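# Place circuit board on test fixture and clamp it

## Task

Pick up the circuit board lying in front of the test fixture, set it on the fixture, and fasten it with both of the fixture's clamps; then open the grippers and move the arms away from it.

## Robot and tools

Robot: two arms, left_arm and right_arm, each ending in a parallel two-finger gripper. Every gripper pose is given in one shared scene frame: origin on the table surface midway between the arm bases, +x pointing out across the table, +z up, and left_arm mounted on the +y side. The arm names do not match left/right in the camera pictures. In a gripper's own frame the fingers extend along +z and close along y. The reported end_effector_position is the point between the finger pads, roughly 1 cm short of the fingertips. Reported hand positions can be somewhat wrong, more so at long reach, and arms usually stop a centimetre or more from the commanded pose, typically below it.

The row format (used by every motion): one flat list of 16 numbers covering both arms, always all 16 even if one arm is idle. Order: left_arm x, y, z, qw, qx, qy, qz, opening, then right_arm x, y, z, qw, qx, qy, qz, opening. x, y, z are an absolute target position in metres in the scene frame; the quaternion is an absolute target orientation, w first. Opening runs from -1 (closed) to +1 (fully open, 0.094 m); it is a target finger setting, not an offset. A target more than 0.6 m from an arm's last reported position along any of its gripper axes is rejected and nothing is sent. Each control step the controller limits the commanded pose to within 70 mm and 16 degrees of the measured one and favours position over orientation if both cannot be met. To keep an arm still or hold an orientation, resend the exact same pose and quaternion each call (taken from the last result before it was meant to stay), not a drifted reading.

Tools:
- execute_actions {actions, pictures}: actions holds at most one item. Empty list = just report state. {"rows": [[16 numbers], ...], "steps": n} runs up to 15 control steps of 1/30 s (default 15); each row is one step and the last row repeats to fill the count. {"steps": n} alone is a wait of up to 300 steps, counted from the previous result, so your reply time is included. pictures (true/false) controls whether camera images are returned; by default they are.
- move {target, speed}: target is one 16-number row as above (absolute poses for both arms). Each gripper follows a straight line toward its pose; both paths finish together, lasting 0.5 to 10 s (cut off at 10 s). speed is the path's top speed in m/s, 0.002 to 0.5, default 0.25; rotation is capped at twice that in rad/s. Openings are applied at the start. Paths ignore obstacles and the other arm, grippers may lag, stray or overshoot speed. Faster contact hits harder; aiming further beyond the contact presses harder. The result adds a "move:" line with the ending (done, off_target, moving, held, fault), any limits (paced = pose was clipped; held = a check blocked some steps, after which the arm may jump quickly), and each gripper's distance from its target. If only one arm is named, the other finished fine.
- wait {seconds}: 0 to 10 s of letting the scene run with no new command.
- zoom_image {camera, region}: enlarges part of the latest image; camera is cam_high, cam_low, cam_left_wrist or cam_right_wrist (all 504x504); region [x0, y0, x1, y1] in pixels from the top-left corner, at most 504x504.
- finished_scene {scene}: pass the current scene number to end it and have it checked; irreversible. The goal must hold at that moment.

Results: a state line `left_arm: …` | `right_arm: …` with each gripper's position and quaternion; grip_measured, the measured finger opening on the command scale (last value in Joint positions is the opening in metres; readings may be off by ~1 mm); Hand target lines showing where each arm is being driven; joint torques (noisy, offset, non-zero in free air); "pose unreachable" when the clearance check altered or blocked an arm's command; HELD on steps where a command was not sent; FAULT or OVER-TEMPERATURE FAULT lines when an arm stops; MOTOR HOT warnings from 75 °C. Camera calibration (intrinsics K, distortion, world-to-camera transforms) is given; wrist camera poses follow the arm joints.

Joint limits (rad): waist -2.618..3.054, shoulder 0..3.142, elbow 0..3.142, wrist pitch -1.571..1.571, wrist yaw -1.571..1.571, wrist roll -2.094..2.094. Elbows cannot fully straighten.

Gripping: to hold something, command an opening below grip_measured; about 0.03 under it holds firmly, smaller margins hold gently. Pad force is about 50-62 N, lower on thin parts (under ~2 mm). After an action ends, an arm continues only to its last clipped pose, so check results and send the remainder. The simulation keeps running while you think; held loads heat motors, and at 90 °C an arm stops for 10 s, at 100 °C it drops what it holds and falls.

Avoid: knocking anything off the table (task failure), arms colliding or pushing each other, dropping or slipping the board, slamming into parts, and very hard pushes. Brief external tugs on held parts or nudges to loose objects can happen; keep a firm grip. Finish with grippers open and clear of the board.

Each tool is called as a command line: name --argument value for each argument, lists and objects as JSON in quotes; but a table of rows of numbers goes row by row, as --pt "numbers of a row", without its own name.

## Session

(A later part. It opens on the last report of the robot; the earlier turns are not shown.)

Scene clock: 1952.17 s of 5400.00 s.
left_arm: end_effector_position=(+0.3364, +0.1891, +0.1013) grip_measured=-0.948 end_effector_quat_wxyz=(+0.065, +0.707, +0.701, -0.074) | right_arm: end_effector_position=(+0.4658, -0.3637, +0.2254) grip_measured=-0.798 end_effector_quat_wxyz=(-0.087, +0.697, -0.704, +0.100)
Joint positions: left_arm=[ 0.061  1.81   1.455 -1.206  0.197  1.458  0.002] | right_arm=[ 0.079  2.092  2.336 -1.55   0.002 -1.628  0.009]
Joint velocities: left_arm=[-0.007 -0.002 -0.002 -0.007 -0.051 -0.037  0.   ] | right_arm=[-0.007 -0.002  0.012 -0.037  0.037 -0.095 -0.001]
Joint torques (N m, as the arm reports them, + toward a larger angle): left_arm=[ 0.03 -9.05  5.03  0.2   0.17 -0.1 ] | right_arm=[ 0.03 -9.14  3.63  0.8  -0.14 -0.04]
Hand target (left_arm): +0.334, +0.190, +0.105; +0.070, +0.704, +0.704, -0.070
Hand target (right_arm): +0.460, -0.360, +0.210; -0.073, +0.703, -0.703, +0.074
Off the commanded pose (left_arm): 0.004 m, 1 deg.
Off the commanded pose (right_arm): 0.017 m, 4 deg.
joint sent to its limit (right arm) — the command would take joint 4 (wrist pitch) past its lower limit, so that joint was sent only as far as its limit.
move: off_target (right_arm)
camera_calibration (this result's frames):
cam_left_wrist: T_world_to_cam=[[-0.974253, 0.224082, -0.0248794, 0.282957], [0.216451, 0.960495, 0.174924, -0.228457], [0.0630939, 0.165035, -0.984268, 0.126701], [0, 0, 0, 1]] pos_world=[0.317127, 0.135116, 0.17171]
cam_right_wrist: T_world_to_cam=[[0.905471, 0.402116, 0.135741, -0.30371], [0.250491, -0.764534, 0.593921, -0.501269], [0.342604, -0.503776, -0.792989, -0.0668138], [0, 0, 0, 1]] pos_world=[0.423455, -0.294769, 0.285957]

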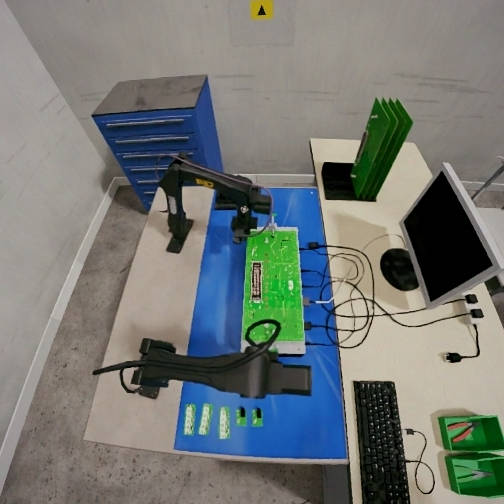

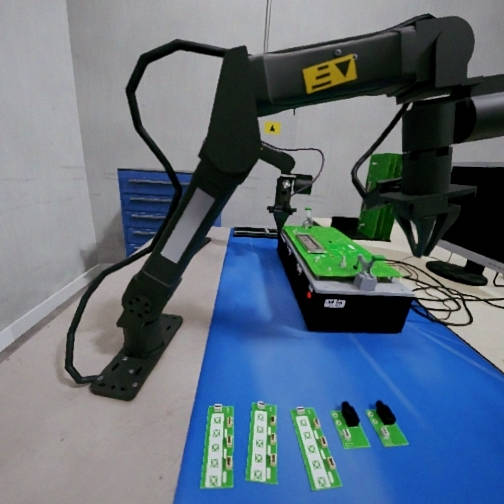

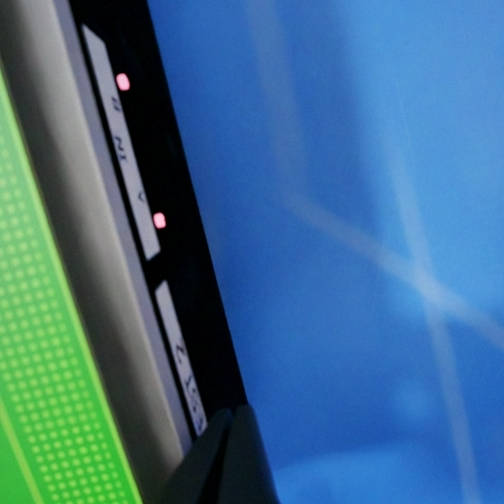

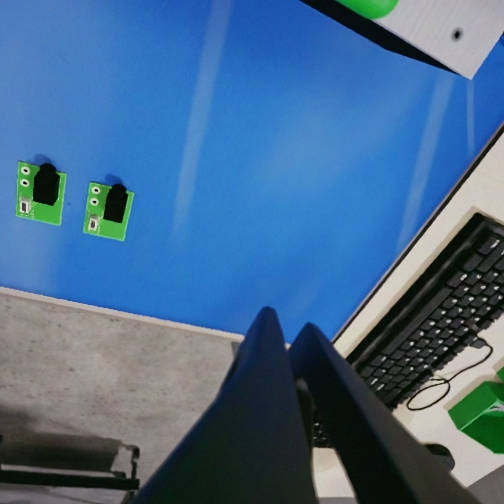

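move --target '[0.340,0.19,0.120,0.07,0.70,0.70,-0.07,-0.95,0.46,-0.36,0.21,-0.07,0.70,-0.70,0.07,-0.8]' --speed 0.05

move --target '[0.362,0.19,0.120,0.07,0.70,0.70,-0.07,-0.95,0.46,-0.36,0.21,-0.07,0.70,-0.70,0.07,-0.8]' --speed 0.01

Scene clock: 1959.23 s of 5400.00 s.
left_arm: end_effector_position=(+0.3397, +0.1887, +0.1130) grip_measured=-0.948 end_effector_quat_wxyz=(+0.068, +0.707, +0.700, -0.071) | right_arm: end_effector_position=(+0.4658, -0.3637, +0.2254) grip_measured=-0.798 end_effector_quat_wxyz=(-0.087, +0.697, -0.704, +0.100)
Joint positions: left_arm=[ 0.061  1.81   1.501 -1.244  0.197  1.458  0.002] | right_arm=[ 0.079  2.092  2.336 -1.55   0.002 -1.628  0.009]
Joint velocities: left_arm=[ 0.007 -0.007  0.007 -0.022 -0.066  0.007  0.   ] | right_arm=[ 0.002  0.012 -0.002  0.022 -0.007 -0.051  0.   ]
Joint torques (N m, as the arm reports them, + toward a larger angle): left_arm=[ 0.66 -7.88  7.66  0.07  0.17 -0.12] | right_arm=[ 0.03 -9.14  3.63  0.81 -0.14 -0.04]
Hand target (left_arm): +0.340, +0.190, +0.120; +0.070, +0.704, +0.704, -0.070
Hand target (right_arm): +0.460, -0.360, +0.210; -0.073, +0.703, -0.703, +0.074
Off the commanded pose (left_arm): 0.007 m, 1 deg.
Off the commanded pose (right_arm): 0.017 m, 4 deg.
joint sent to its limit (right arm) — the command would take joint 4 (wrist pitch) past its lower limit, so that joint was sent only as far as its limit.
After step 90, 3.10 s passed at rest.
move: off_target (right_arm)
camera_calibration (this result's frames):
cam_left_wrist: T_world_to_cam=[[-0.973985, 0.22405, -0.0339806, 0.287489], [0.214857, 0.960689, 0.17582, -0.230431], [0.0720373, 0.163945, -0.983836, 0.135213], [0, 0, 0, 1]] pos_world=[0.31978, 0.134793, 0.183311]
cam_right_wrist: T_world_to_cam=[[0.905471, 0.402116, 0.135741, -0.30371], [0.250491, -0.764534, 0.593921, -0.501269], [0.342604, -0.503776, -0.792989, -0.0668138], [0, 0, 0, 1]] pos_world=[0.423455, -0.294769, 0.285957]

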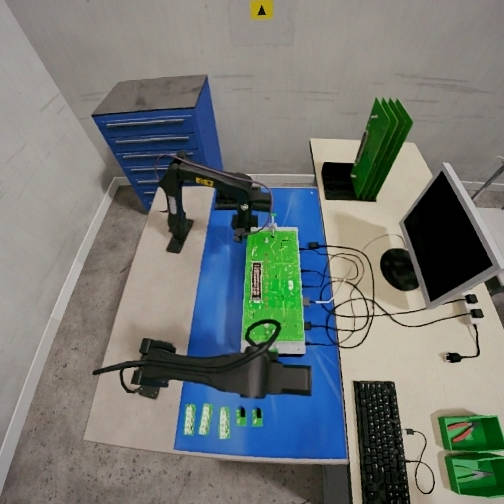

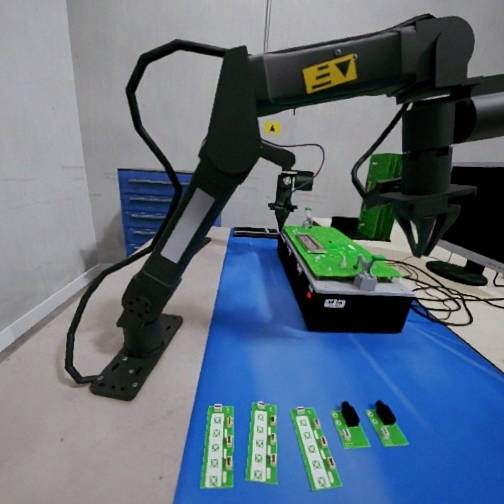

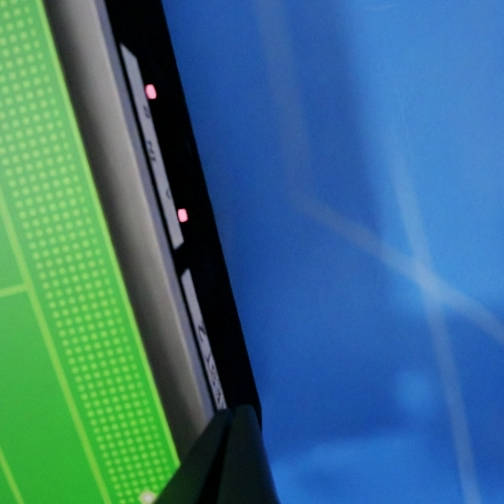

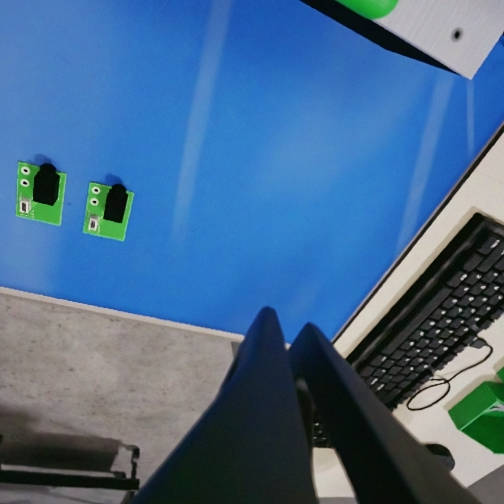

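Scene clock: 1962.90 s of 5400.00 s.
left_arm: end_effector_position=(+0.3456, +0.1890, +0.1207) grip_measured=-0.949 end_effector_quat_wxyz=(+0.054, +0.705, +0.702, -0.082) | right_arm: end_effector_position=(+0.4658, -0.3637, +0.2254) grip_measured=-0.798 end_effector_quat_wxyz=(-0.087, +0.697, -0.704, +0.100)
Joint positions: left_arm=[ 0.064  1.865  1.603 -1.326  0.197  1.458  0.002] | right_arm=[ 0.079  2.092  2.336 -1.55   0.002 -1.628  0.009]
Joint velocities: left_arm=[-0.007  0.002  0.002  0.066 -0.051 -0.022  0.001] | right_arm=[-0.002  0.007  0.002  0.007  0.007  0.095  0.   ]
Joint torques (N m, as the arm reports them, + toward a larger angle): left_arm=[ 0.98 -6.54  7.9   0.42  0.17  0.01] | right_arm=[ 0.03 -9.14  3.63  0.8  -0.14 -0.04]
Hand target (left_arm): +0.362, +0.190, +0.120; +0.070, +0.704, +0.704, -0.070
Hand target (right_arm): +0.460, -0.360, +0.210; -0.073, +0.703, -0.703, +0.074
Off the commanded pose (left_arm): 0.016 m, 2 deg.
Off the commanded pose (right_arm): 0.017 m, 4 deg.
joint sent to its limit (right arm) — the command would take joint 4 (wrist pitch) past its lower limit, so that joint was sent only as far as its limit.
move: off_target (left_arm, right_arm)
camera_calibration (this result's frames):
cam_left_wrist: T_world_to_cam=[[-0.975154, 0.221516, 0.00243344, 0.289924], [0.218619, 0.960506, 0.172147, -0.234082], [0.035796, 0.168401, -0.985068, 0.154216], [0, 0, 0, 1]] pos_world=[0.328375, 0.134644, 0.191505]
cam_right_wrist: T_world_to_cam=[[0.905471, 0.402116, 0.135741, -0.30371], [0.250491, -0.764534, 0.593921, -0.501269], [0.342604, -0.503776, -0.792989, -0.0668138], [0, 0, 0, 1]] pos_world=[0.423455, -0.294769, 0.285957]

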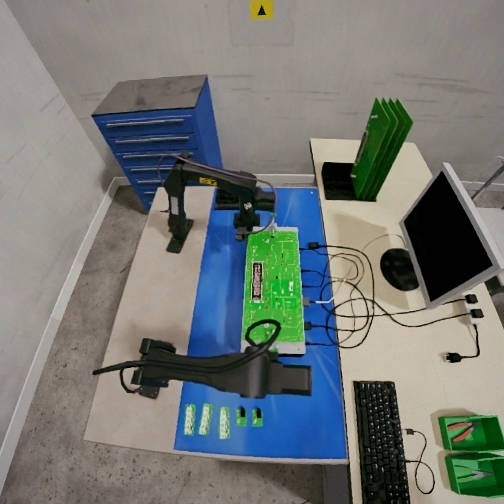

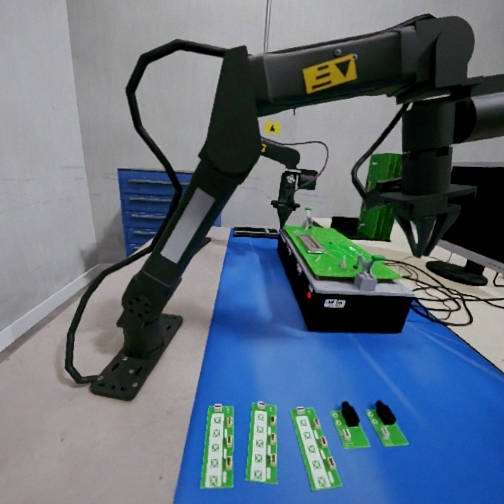

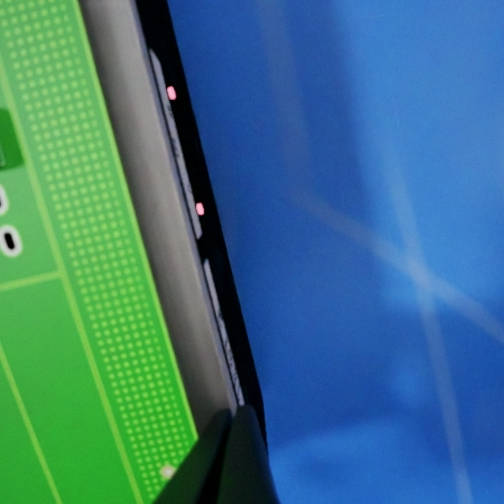

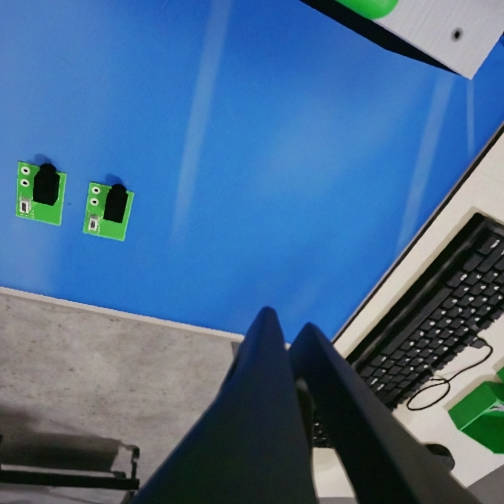

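move --target '[0.335,0.19,0.134,0.07,0.70,0.70,-0.07,-0.95,0.46,-0.36,0.21,-0.07,0.70,-0.70,0.07,-0.8]' --speed 0.03

move --target '[0.362,0.19,0.134,0.07,0.70,0.70,-0.07,-0.95,0.46,-0.36,0.21,-0.07,0.70,-0.70,0.07,-0.8]' --speed 0.01

Scene clock: 1969.23 s of 5400.00 s.
left_arm: end_effector_position=(+0.3387, +0.1899, +0.1310) grip_measured=-0.949 end_effector_quat_wxyz=(+0.066, +0.706, +0.702, -0.073) | right_arm: end_effector_position=(+0.4658, -0.3637, +0.2254) grip_measured=-0.798 end_effector_quat_wxyz=(-0.087, +0.697, -0.704, +0.100)
Joint positions: left_arm=[ 0.064  1.807  1.57  -1.319  0.197  1.457  0.002] | right_arm=[ 0.079  2.092  2.336 -1.55   0.002 -1.628  0.009]
Joint velocities: left_arm=[-0.007  0.002 -0.017  0.051 -0.022  0.022  0.001] | right_arm=[ 0.002 -0.012 -0.002  0.051 -0.022 -0.007  0.001]
Joint torques (N m, as the arm reports them, + toward a larger angle): left_arm=[ 0.05 -9.24  5.29  0.21  0.15 -0.16] | right_arm=[ 0.02 -9.14  3.62  0.8  -0.14 -0.04]
Hand target (left_arm): +0.335, +0.190, +0.134; +0.070, +0.703, +0.704, -0.070
Hand target (right_arm): +0.460, -0.360, +0.210; -0.073, +0.703, -0.703, +0.074
Off the commanded pose (left_arm): 0.005 m, 1 deg.
Off the commanded pose (right_arm): 0.017 m, 4 deg.
joint sent to its limit (right arm) — the command would take joint 4 (wrist pitch) past its lower limit, so that joint was sent only as far as its limit.
After step 90, 1.97 s passed at rest.
move: off_target (right_arm)
camera_calibration (this result's frames):
cam_left_wrist: T_world_to_cam=[[-0.974989, 0.220366, -0.028904, 0.287258], [0.212096, 0.961395, 0.175312, -0.23363], [0.0664208, 0.164797, -0.984089, 0.154584], [0, 0, 0, 1]] pos_world=[0.319358, 0.135833, 0.201386]
cam_right_wrist: T_world_to_cam=[[0.905471, 0.402116, 0.135741, -0.30371], [0.250491, -0.764534, 0.593921, -0.501269], [0.342604, -0.503776, -0.792989, -0.0668138], [0, 0, 0, 1]] pos_world=[0.423455, -0.294769, 0.285957]

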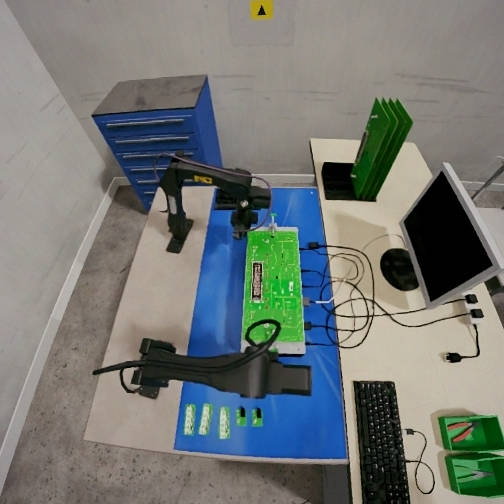

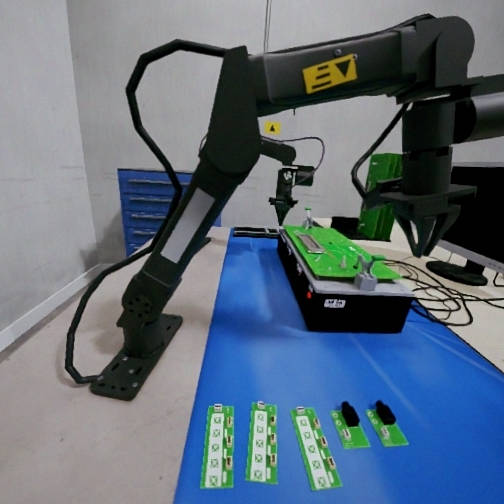

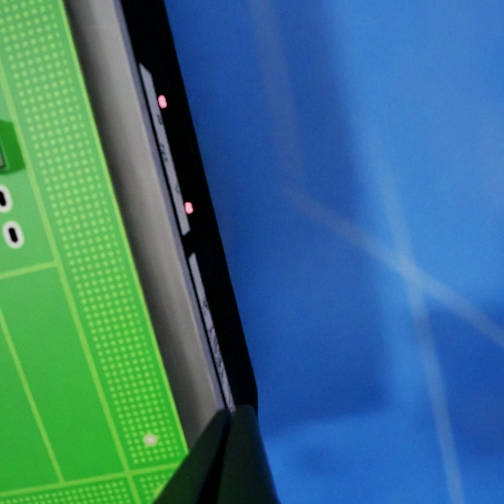

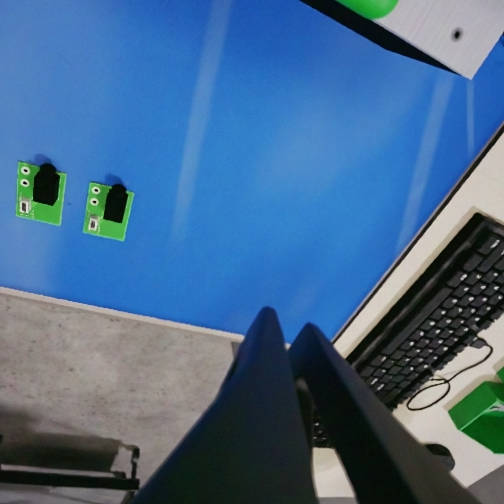

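Scene clock: 1972.90 s of 5400.00 s.
left_arm: end_effector_position=(+0.3607, +0.1873, +0.1359) grip_measured=-0.949 end_effector_quat_wxyz=(+0.077, +0.706, +0.701, -0.064) | right_arm: end_effector_position=(+0.4658, -0.3637, +0.2254) grip_measured=-0.798 end_effector_quat_wxyz=(-0.087, +0.697, -0.704, +0.100)
Joint positions: left_arm=[ 0.064  1.868  1.666 -1.327  0.197  1.457  0.002] | right_arm=[ 0.079  2.092  2.336 -1.55   0.002 -1.628  0.009]
Joint velocities: left_arm=[-0.017 -0.017  0.002 -0.022 -0.051  0.037  0.   ] | right_arm=[-0.007  0.017 -0.002 -0.007 -0.037 -0.007 -0.   ]
Joint torques (N m, as the arm reports them, + toward a larger angle): left_arm=[ 1.11 -6.44  7.91  0.03  0.17 -0.03] | right_arm=[ 0.03 -9.14  3.62  0.8  -0.14 -0.04]
Hand target (left_arm): +0.362, +0.190, +0.134; +0.070, +0.704, +0.704, -0.070
Hand target (right_arm): +0.460, -0.360, +0.210; -0.073, +0.703, -0.703, +0.074
Off the commanded pose (left_arm): 0.004 m, 1 deg.
Off the commanded pose (right_arm): 0.017 m, 4 deg.
joint sent to its limit (right arm) — the command would take joint 4 (wrist pitch) past its lower limit, so that joint was sent only as far as its limit.
move: off_target (right_arm)
camera_calibration (this result's frames):
cam_left_wrist: T_world_to_cam=[[-0.973786, 0.220223, -0.0569533, 0.312853], [0.207144, 0.961983, 0.177988, -0.235335], [0.0939851, 0.161524, -0.982383, 0.148823], [0, 0, 0, 1]] pos_world=[0.339413, 0.133453, 0.205906]
cam_right_wrist: T_world_to_cam=[[0.905471, 0.402116, 0.135741, -0.30371], [0.250491, -0.764534, 0.593921, -0.501269], [0.342604, -0.503776, -0.792989, -0.0668138], [0, 0, 0, 1]] pos_world=[0.423455, -0.294769, 0.285957]

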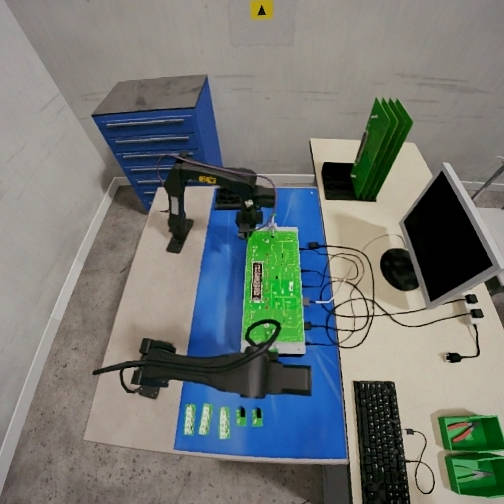

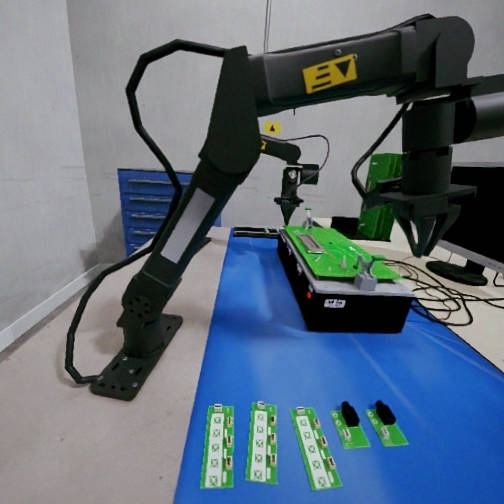

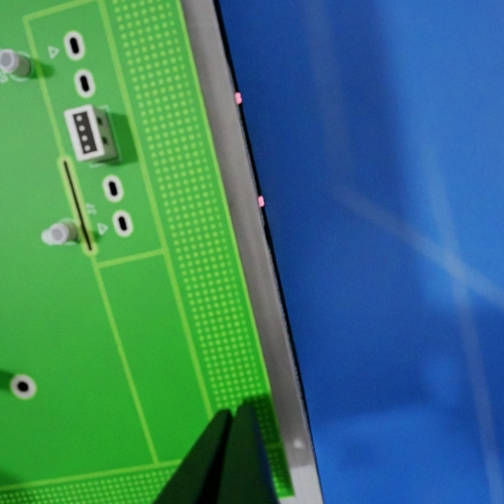

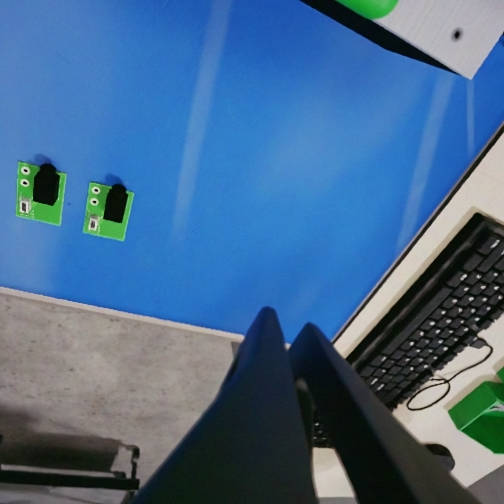

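move --target '[0.335,0.19,0.129,0.07,0.70,0.70,-0.07,-0.95,0.46,-0.36,0.21,-0.07,0.70,-0.70,0.07,-0.8]' --speed 0.03

move --target '[0.360,0.19,0.127,0.07,0.70,0.70,-0.07,-0.95,0.46,-0.36,0.21,-0.07,0.70,-0.70,0.07,-0.8]' --speed 0.008

Scene clock: 1979.67 s of 5400.00 s.
left_arm: end_effector_position=(+0.3416, +0.1896, +0.1268) grip_measured=-0.949 end_effector_quat_wxyz=(+0.073, +0.706, +0.701, -0.067) | right_arm: end_effector_position=(+0.4658, -0.3637, +0.2254) grip_measured=-0.798 end_effector_quat_wxyz=(-0.087, +0.697, -0.704, +0.100)
Joint positions: left_arm=[ 0.064  1.802  1.546 -1.283  0.197  1.457  0.002] | right_arm=[ 0.079  2.092  2.336 -1.55   0.002 -1.628  0.009]
Joint velocities: left_arm=[ 0.007  0.002  0.007 -0.066 -0.022 -0.007  0.001] | right_arm=[ 0.002  0.002  0.002 -0.007 -0.081  0.007 -0.001]
Joint torques (N m, as the arm reports them, + toward a larger angle): left_arm=[-0.25 -8.85  5.52  0.15  0.18 -0.13] | right_arm=[ 0.04 -9.14  3.63  0.8  -0.14 -0.04]
Hand target (left_arm): +0.335, +0.190, +0.129; +0.071, +0.704, +0.704, -0.070
Hand target (right_arm): +0.460, -0.360, +0.210; -0.073, +0.703, -0.703, +0.074
Off the commanded pose (left_arm): 0.007 m, 1 deg.
Off the commanded pose (right_arm): 0.017 m, 4 deg.
joint sent to its limit (right arm) — the command would take joint 4 (wrist pitch) past its lower limit, so that joint was sent only as far as its limit.
After step 90, 2.30 s passed at rest.
move: off_target (right_arm)
camera_calibration (this result's frames):
cam_left_wrist: T_world_to_cam=[[-0.974316, 0.220286, -0.0467232, 0.292062], [0.208959, 0.961768, 0.177028, -0.232397], [0.0839335, 0.162718, -0.983096, 0.144631], [0, 0, 0, 1]] pos_world=[0.320982, 0.135641, 0.196973]
cam_right_wrist: T_world_to_cam=[[0.905471, 0.402116, 0.135741, -0.30371], [0.250491, -0.764534, 0.593921, -0.501269], [0.342604, -0.503776, -0.792989, -0.0668138], [0, 0, 0, 1]] pos_world=[0.423455, -0.294769, 0.285957]

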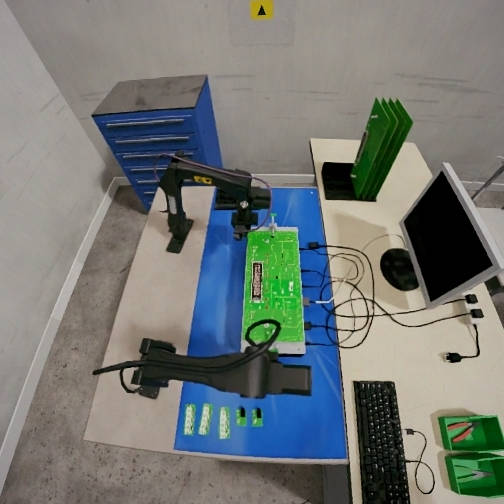

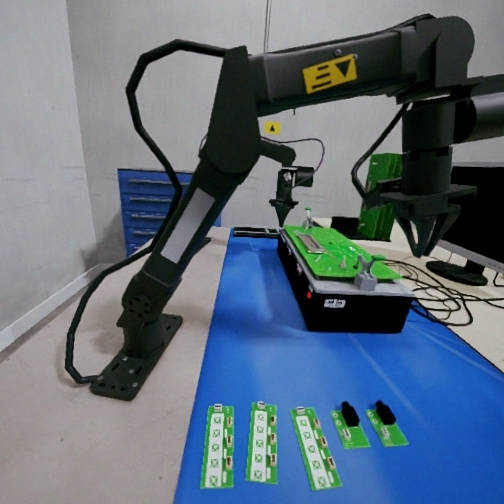

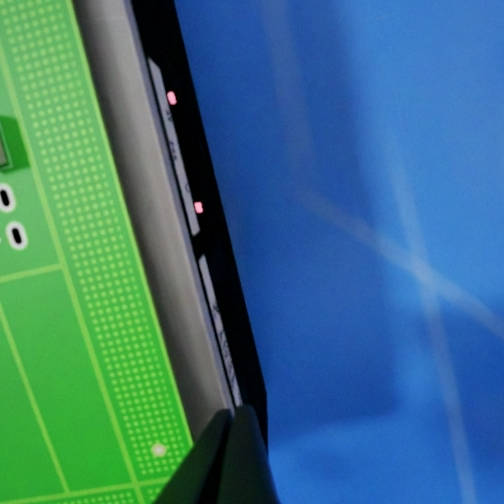

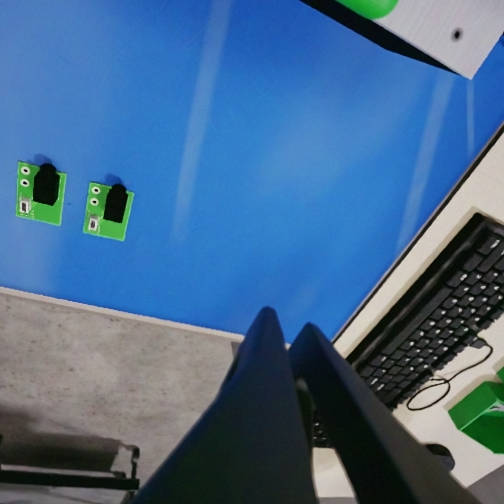

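Scene clock: 1984.20 s of 5400.00 s.
left_arm: end_effector_position=(+0.3474, +0.1889, +0.1283) grip_measured=-0.949 end_effector_quat_wxyz=(+0.060, +0.705, +0.702, -0.078) | right_arm: end_effector_position=(+0.4658, -0.3637, +0.2254) grip_measured=-0.798 end_effector_quat_wxyz=(-0.087, +0.697, -0.704, +0.100)
Joint positions: left_arm=[ 0.064  1.857  1.623 -1.339  0.197  1.457  0.002] | right_arm=[ 0.079  2.092  2.336 -1.55   0.002 -1.628  0.009]
Joint velocities: left_arm=[-0.012 -0.017 -0.002  0.007 -0.022 -0.037 -0.001] | right_arm=[ 0.027 -0.002  0.002 -0.037  0.007  0.007 -0.001]
Joint torques (N m, as the arm reports them, + toward a larger angle): left_arm=[ 0.89 -6.28  8.    0.34  0.22 -0.01] | right_arm=[ 0.03 -9.14  3.63  0.81 -0.14 -0.04]
Hand target (left_arm): +0.360, +0.190, +0.127; +0.070, +0.704, +0.704, -0.070
Hand target (right_arm): +0.460, -0.360, +0.210; -0.073, +0.703, -0.703, +0.074
Off the commanded pose (left_arm): 0.013 m, 1 deg.
Off the commanded pose (right_arm): 0.017 m, 4 deg.
joint sent to its limit (right arm) — the command would take joint 4 (wrist pitch) past its lower limit, so that joint was sent only as far as its limit.
move: off_target (left_arm, right_arm)
camera_calibration (this result's frames):
cam_left_wrist: T_world_to_cam=[[-0.975322, 0.220405, -0.0129724, 0.293909], [0.214873, 0.961066, 0.173731, -0.234715], [0.0507585, 0.166656, -0.984708, 0.156755], [0, 0, 0, 1]] pos_world=[0.329133, 0.134673, 0.198948]
cam_right_wrist: T_world_to_cam=[[0.905471, 0.402116, 0.135741, -0.30371], [0.250491, -0.764534, 0.593921, -0.501269], [0.342604, -0.503776, -0.792989, -0.0668138], [0, 0, 0, 1]] pos_world=[0.423455, -0.294769, 0.285957]

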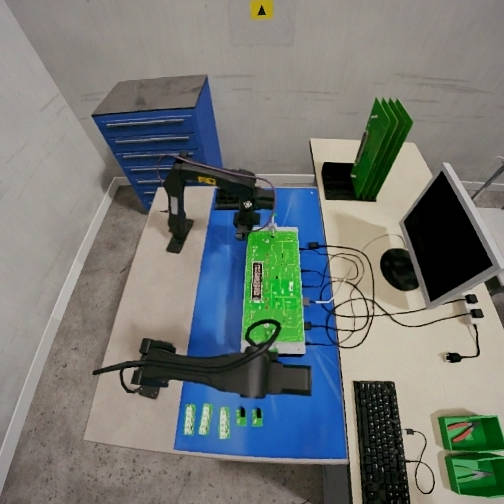

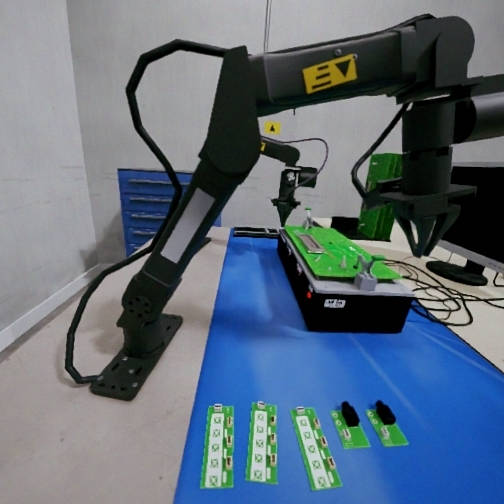

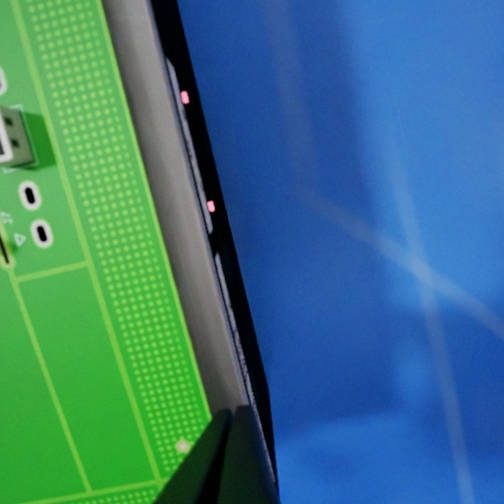

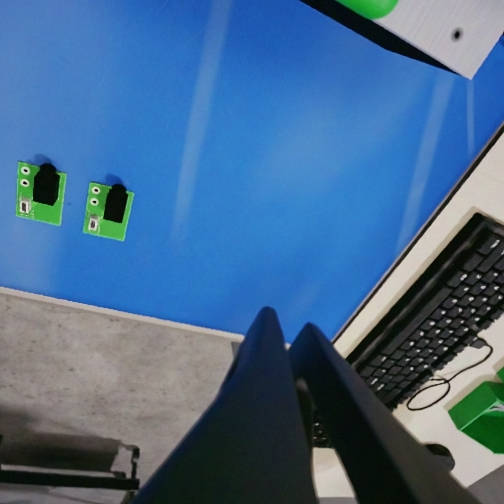

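move --target '[0.335,0.19,0.17,0.07,0.70,0.70,-0.07,-0.95,0.40,-0.34,0.19,-0.07,0.70,-0.70,0.07,-0.95]' --speed 0.1

move --target '[0.52,0.195,0.165,0.07,0.70,0.70,-0.07,-0.95,0.39,-0.19,0.165,-0.07,0.70,-0.70,0.07,-0.95]' --speed 0.15

Scene clock: 1997.67 s of 5400.00 s.
left_arm: end_effector_position=(+0.3368, +0.1901, +0.1583) grip_measured=-0.949 end_effector_quat_wxyz=(+0.062, +0.705, +0.702, -0.076) | right_arm: end_effector_position=(+0.4051, -0.3430, +0.1880) grip_measured=-0.948 end_effector_quat_wxyz=(-0.066, +0.704, -0.703, +0.071)
Joint positions: left_arm=[ 0.064  1.817  1.691 -1.442  0.197  1.457  0.002] | right_arm=[ 0.123  1.818  1.807 -1.366  0.002 -1.595  0.002]
Joint velocities: left_arm=[ 0.007 -0.002 -0.002 -0.022  0.007  0.007 -0.001] | right_arm=[ 0.007 -0.002 -0.002 -0.007 -0.007  0.066  0.   ]
Joint torques (N m, as the arm reports them, + toward a larger angle): left_arm=[-0.21 -9.21  7.52 -0.09  0.14 -0.14] | right_arm=[  0.36 -10.2    4.8    0.82  -0.03   0.09]
Hand target (left_arm): +0.335, +0.190, +0.170; +0.070, +0.704, +0.704, -0.070
Hand target (right_arm): +0.400, -0.339, +0.190; -0.070, +0.704, -0.703, +0.071
Off the commanded pose (left_arm): 0.012 m, 1 deg.
Off the commanded pose (right_arm): 0.006 m, 0 deg.
After step 90, 9.17 s passed at rest.
move: off_target (left_arm)
camera_calibration (this result's frames):
cam_left_wrist: T_world_to_cam=[[-0.975246, 0.220396, -0.0179042, 0.2845], [0.214016, 0.961167, 0.174225, -0.238665], [0.0556074, 0.16608, -0.984543, 0.185025], [0, 0, 0, 1]] pos_world=[0.318247, 0.135965, 0.22884]
cam_right_wrist: T_world_to_cam=[[0.908306, 0.411439, 0.0754808, -0.238606], [0.300659, -0.767589, 0.566049, -0.464217], [0.290833, -0.491452, -0.820909, -0.0347786], [0, 0, 0, 1]] pos_world=[0.366413, -0.275248, 0.252229]

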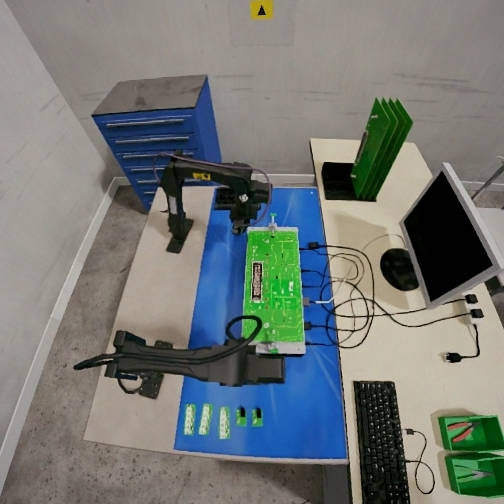

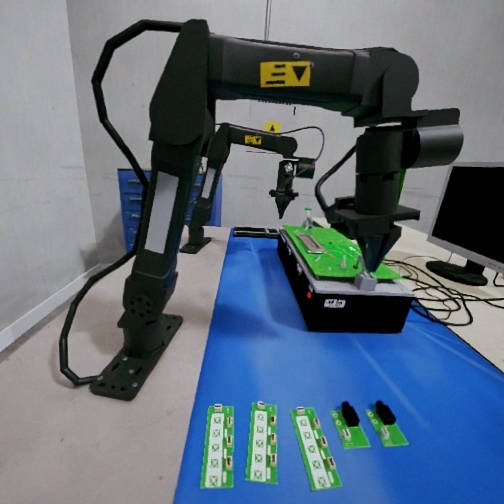

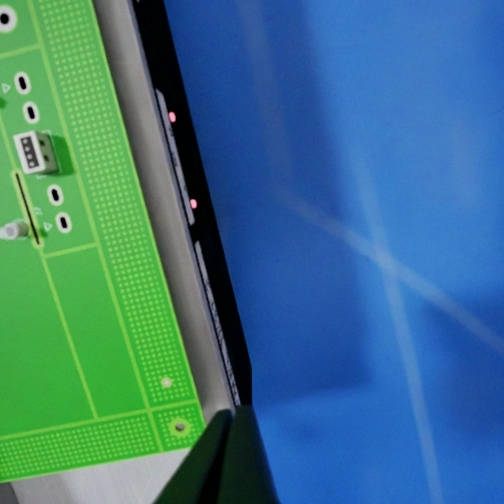

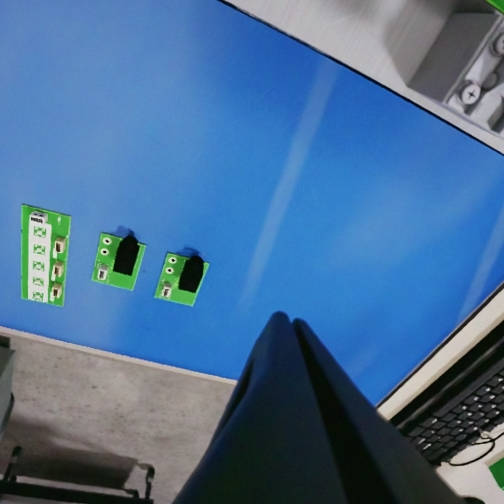

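Scene clock: 1999.37 s of 5400.00 s.
left_arm: end_effector_position=(+0.5085, +0.1974, +0.1809) grip_measured=-0.956 end_effector_quat_wxyz=(+0.172, +0.690, +0.703, +0.009) | right_arm: end_effector_position=(+0.3894, -0.1893, +0.1647) grip_measured=-0.948 end_effector_quat_wxyz=(-0.072, +0.707, -0.700, +0.069)
Joint positions: left_arm=[ 0.124  2.408  2.668 -1.555  0.211  1.465  0.002] | right_arm=[ 0.56   1.86   1.767 -1.292  0.075 -1.174  0.002]
Joint velocities: left_arm=[ 0.017 -0.017 -0.007 -0.022 -0.022 -0.022  0.001] | right_arm=[-0.007 -0.007 -0.002 -0.066 -0.051  0.007  0.001]
Joint torques (N m, as the arm reports them, + toward a larger angle): left_arm=[ 0.17 -6.86 10.22  0.62  0.15 -0.07] | right_arm=[ 0.03 -8.1   7.43  0.8   0.11  0.07]
Hand target (left_arm): +0.519, +0.198, +0.165; +0.169, +0.688, +0.706, +0.006
Hand target (right_arm): +0.392, -0.189, +0.165; -0.072, +0.703, -0.703, +0.073
Off the commanded pose (left_arm): 0.020 m, 15 deg.
Off the commanded pose (right_arm): 0.001 m, 1 deg.
joint sent to its limit (left arm) — the command would take joint 4 (wrist pitch) past its lower limit, so that joint was sent only as far as its limit.
move: off_target (left_arm)
camera_calibration (this result's frames):
cam_left_wrist: T_world_to_cam=[[-0.942997, 0.167384, -0.287645, 0.493604], [0.117401, 0.976059, 0.183098, -0.241789], [0.311406, 0.138891, -0.940072, 0.0637554], [0, 0, 0, 1]] pos_world=[0.473999, 0.144524, 0.246188]
cam_right_wrist: T_world_to_cam=[[0.903296, 0.420582, 0.0846559, -0.283725], [0.305812, -0.769621, 0.560502, -0.329765], [0.30089, -0.48041, -0.823815, 0.024911], [0, 0, 0, 1]] pos_world=[0.349639, -0.122497, 0.229375]

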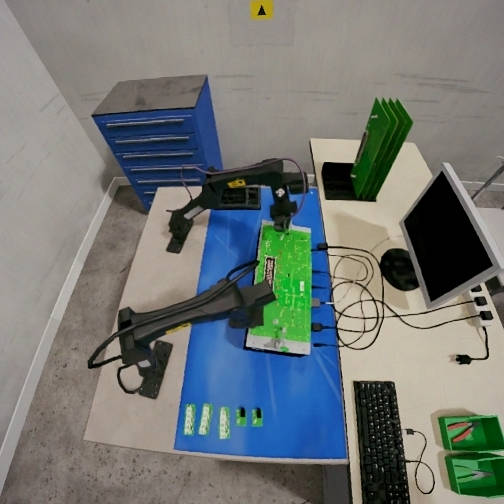

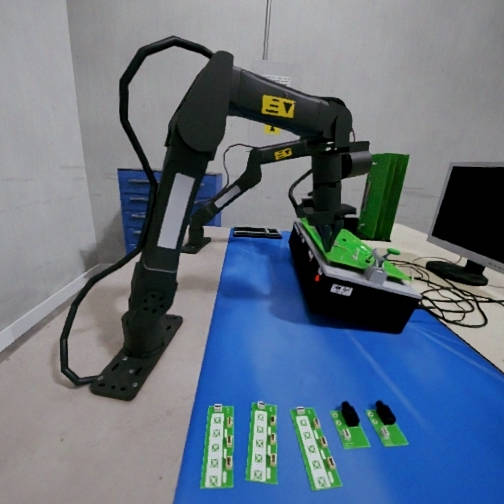

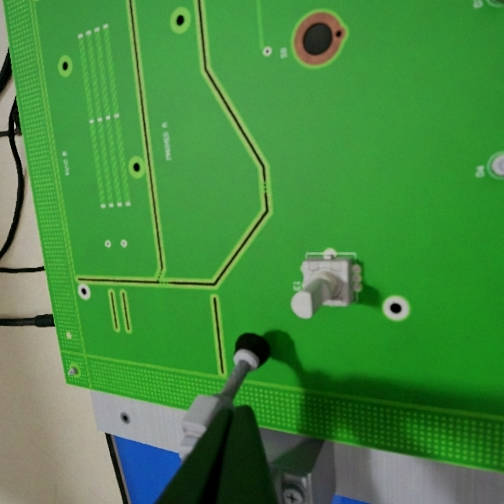

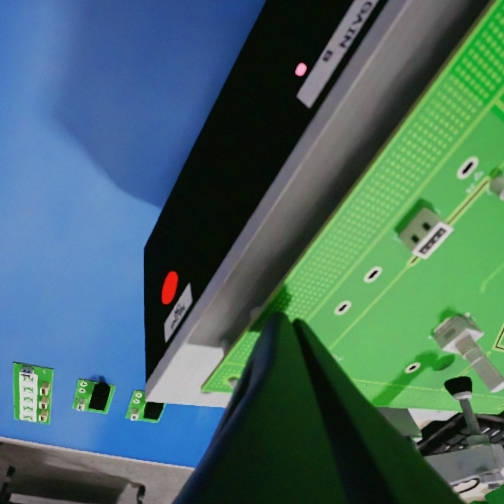

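move --target '[0.44,0.20,0.22,0.12,0.70,0.70,-0.03,-0.95,0.37,-0.22,0.20,-0.07,0.70,-0.70,0.07,-0.95]' --speed 0.08

move --target '[0.54,0.345,0.135,0.354,0.612,0.612,-0.354,-0.9,0.30,-0.36,0.22,-0.07,0.70,-0.70,0.07,-0.95]' --speed 0.15

Scene clock: 2008.20 s of 5400.00 s.
left_arm: end_effector_position=(+0.4459, +0.2039, +0.2154) grip_measured=-0.952 end_effector_quat_wxyz=(+0.150, +0.692, +0.706, +0.001) | right_arm: end_effector_position=(+0.3696, -0.2179, +0.1850) grip_measured=-0.948 end_effector_quat_wxyz=(-0.054, +0.705, -0.704, +0.066)
Joint positions: left_arm=[ 0.124  2.12   2.332 -1.55   0.195  1.468  0.002] | right_arm=[ 0.51   1.792  1.767 -1.393  0.076 -1.213  0.002]
Joint velocities: left_arm=[ 0.017 -0.017 -0.012  0.007 -0.007  0.037 -0.001] | right_arm=[ 0.002 -0.007 -0.012 -0.007 -0.051 -0.022  0.   ]
Joint torques (N m, as the arm reports them, + toward a larger angle): left_arm=[ -0.64 -11.2    4.71   0.5    0.31  -0.02] | right_arm=[-0.66 -9.76  8.6   0.6  -0.03 -0.04]
Hand target (left_arm): +0.440, +0.199, +0.219; +0.154, +0.696, +0.701, -0.005
Hand target (right_arm): +0.370, -0.220, +0.200; -0.070, +0.704, -0.704, +0.070
Off the commanded pose (left_arm): 0.008 m, 5 deg.
Off the commanded pose (right_arm): 0.015 m, 2 deg.
joint sent to its limit (left arm) — the command would take joint 4 (wrist pitch) past its lower limit, so that joint was sent only as far as its limit.
After step 90, 4.47 s passed at rest.
move: off_target (left_arm, right_arm)
camera_calibration (this result's frames):
cam_left_wrist: T_world_to_cam=[[-0.954236, 0.171301, -0.245133, 0.438461], [0.124169, 0.972643, 0.196335, -0.252253], [0.27206, 0.156912, -0.949401, 0.130677], [0, 0, 0, 1]] pos_world=[0.414165, 0.149739, 0.281072]
cam_right_wrist: T_world_to_cam=[[0.910244, 0.411151, 0.0490935, -0.253543], [0.313498, -0.761749, 0.566972, -0.359458], [0.270508, -0.500692, -0.822273, 0.0403295], [0, 0, 0, 1]] pos_world=[0.332566, -0.149379, 0.249412]

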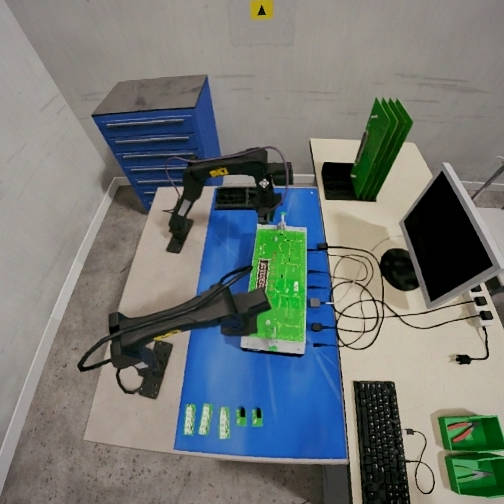

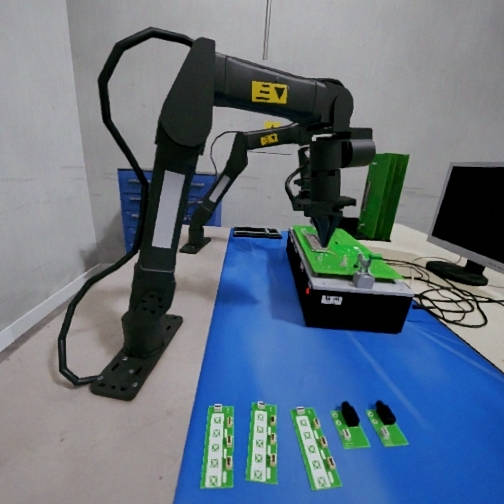

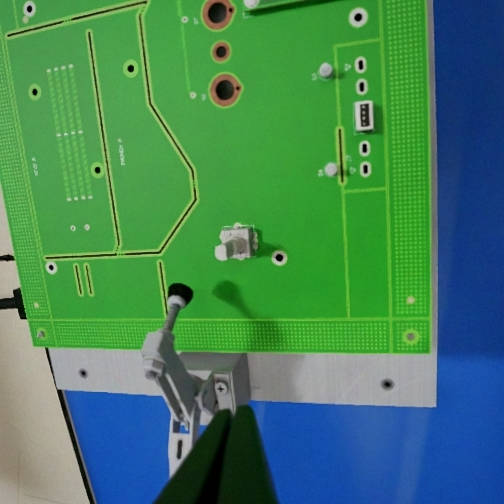

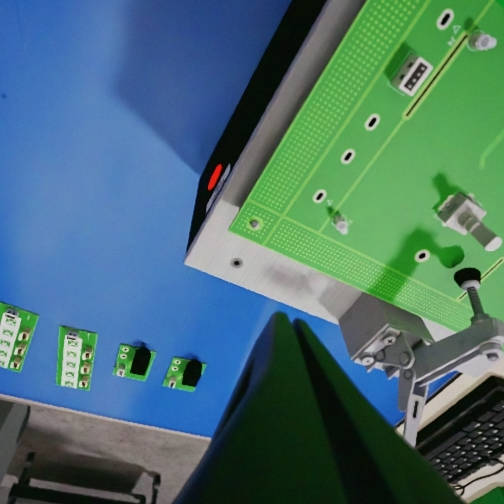

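Scene clock: 2011.67 s of 5400.00 s.
left_arm: end_effector_position=(+0.5347, +0.3456, +0.1348) grip_measured=-0.902 end_effector_quat_wxyz=(+0.446, +0.553, +0.677, -0.193) | right_arm: end_effector_position=(+0.3082, -0.3617, +0.2222) grip_measured=-0.948 end_effector_quat_wxyz=(-0.069, +0.703, -0.704, +0.078)
Joint positions: left_arm=[ 0.623  2.708  2.746 -1.549  1.014  1.778  0.005] | right_arm=[ 0.043  1.47   1.57  -1.463 -0.008 -1.671  0.002]
Joint velocities: left_arm=[-0.002  0.007 -0.012  0.051 -0.007  0.066  0.   ] | right_arm=[ 0.002 -0.002 -0.017  0.007  0.037 -0.051 -0.001]
Joint torques (N m, as the arm reports them, + toward a larger angle): left_arm=[  0.57 -11.58   7.93   0.2    0.81  -0.17] | right_arm=[-0.63 -6.62  4.64  0.67 -0.19 -0.06]
Hand target (left_arm): +0.536, +0.346, +0.134; +0.454, +0.544, +0.677, -0.201
Hand target (right_arm): +0.298, -0.360, +0.221; -0.068, +0.704, -0.704, +0.067
Off the commanded pose (left_arm): 0.005 m, 24 deg; orientation clipped at the last step of the last action.
Off the commanded pose (right_arm): 0.009 m, 1 deg.
joint sent to its limit (left arm) — the command would take joint 4 (wrist pitch) past its lower limit, so that joint was sent only as far as its limit.
move: off_target (left_arm); limits=paced
camera_calibration (this result's frames):
cam_left_wrist: T_world_to_cam=[[-0.898374, -0.176815, -0.402069, 0.590714], [0.0560207, 0.861793, -0.504157, -0.216098], [0.435643, -0.475446, -0.764308, 0.113932], [0, 0, 0, 1]] pos_world=[0.493155, 0.344848, 0.21564]
cam_right_wrist: T_world_to_cam=[[0.908565, 0.40893, 0.0853629, -0.148685], [0.290364, -0.765105, 0.574719, -0.466628], [0.300331, -0.497383, -0.813886, 0.00563013], [0, 0, 0, 1]] pos_world=[0.268891, -0.293417, 0.285455]

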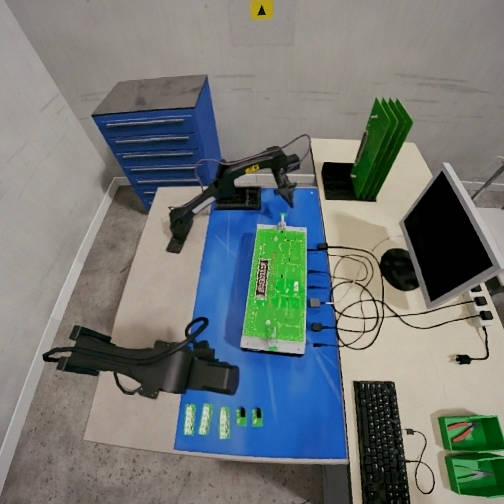

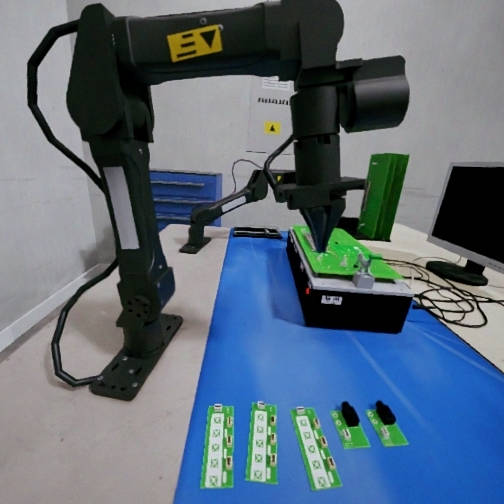

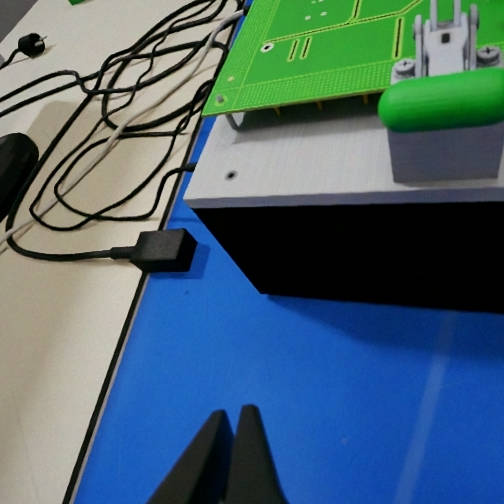

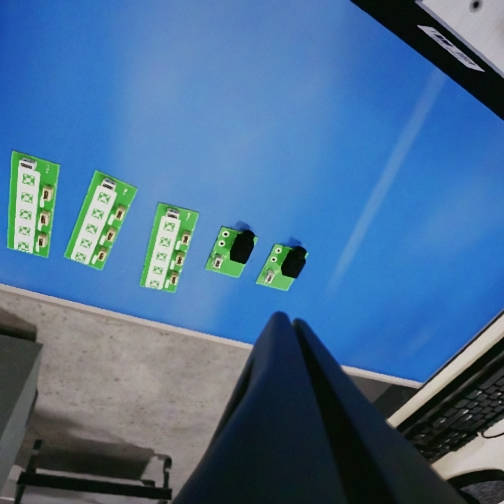

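zoom_image --camera "cam_left_wrist" --region '[170,50,330,160]'

zoom_image --camera "cam_high" --region '[220,200,340,370]'

Region (170, 50, 330, 160) of cam_left_wrist's 504x504 image, scaled by 3.150, with more detail than that image has; it fills the top 346 rows of this view, and the rest is white.

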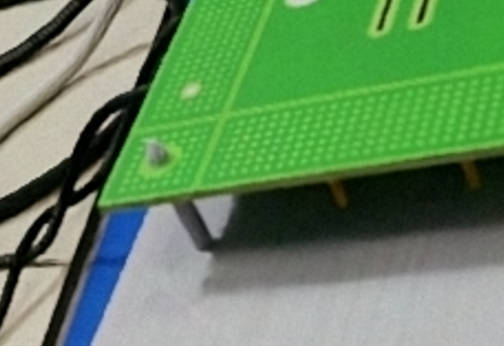

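Region (220, 200, 340, 370) of cam_high's 504x504 image, scaled by 2.965, with more detail than that image has; it fills the left 356 columns of this view, and the rest is white.

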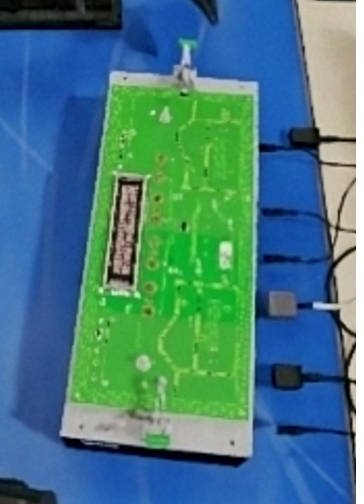

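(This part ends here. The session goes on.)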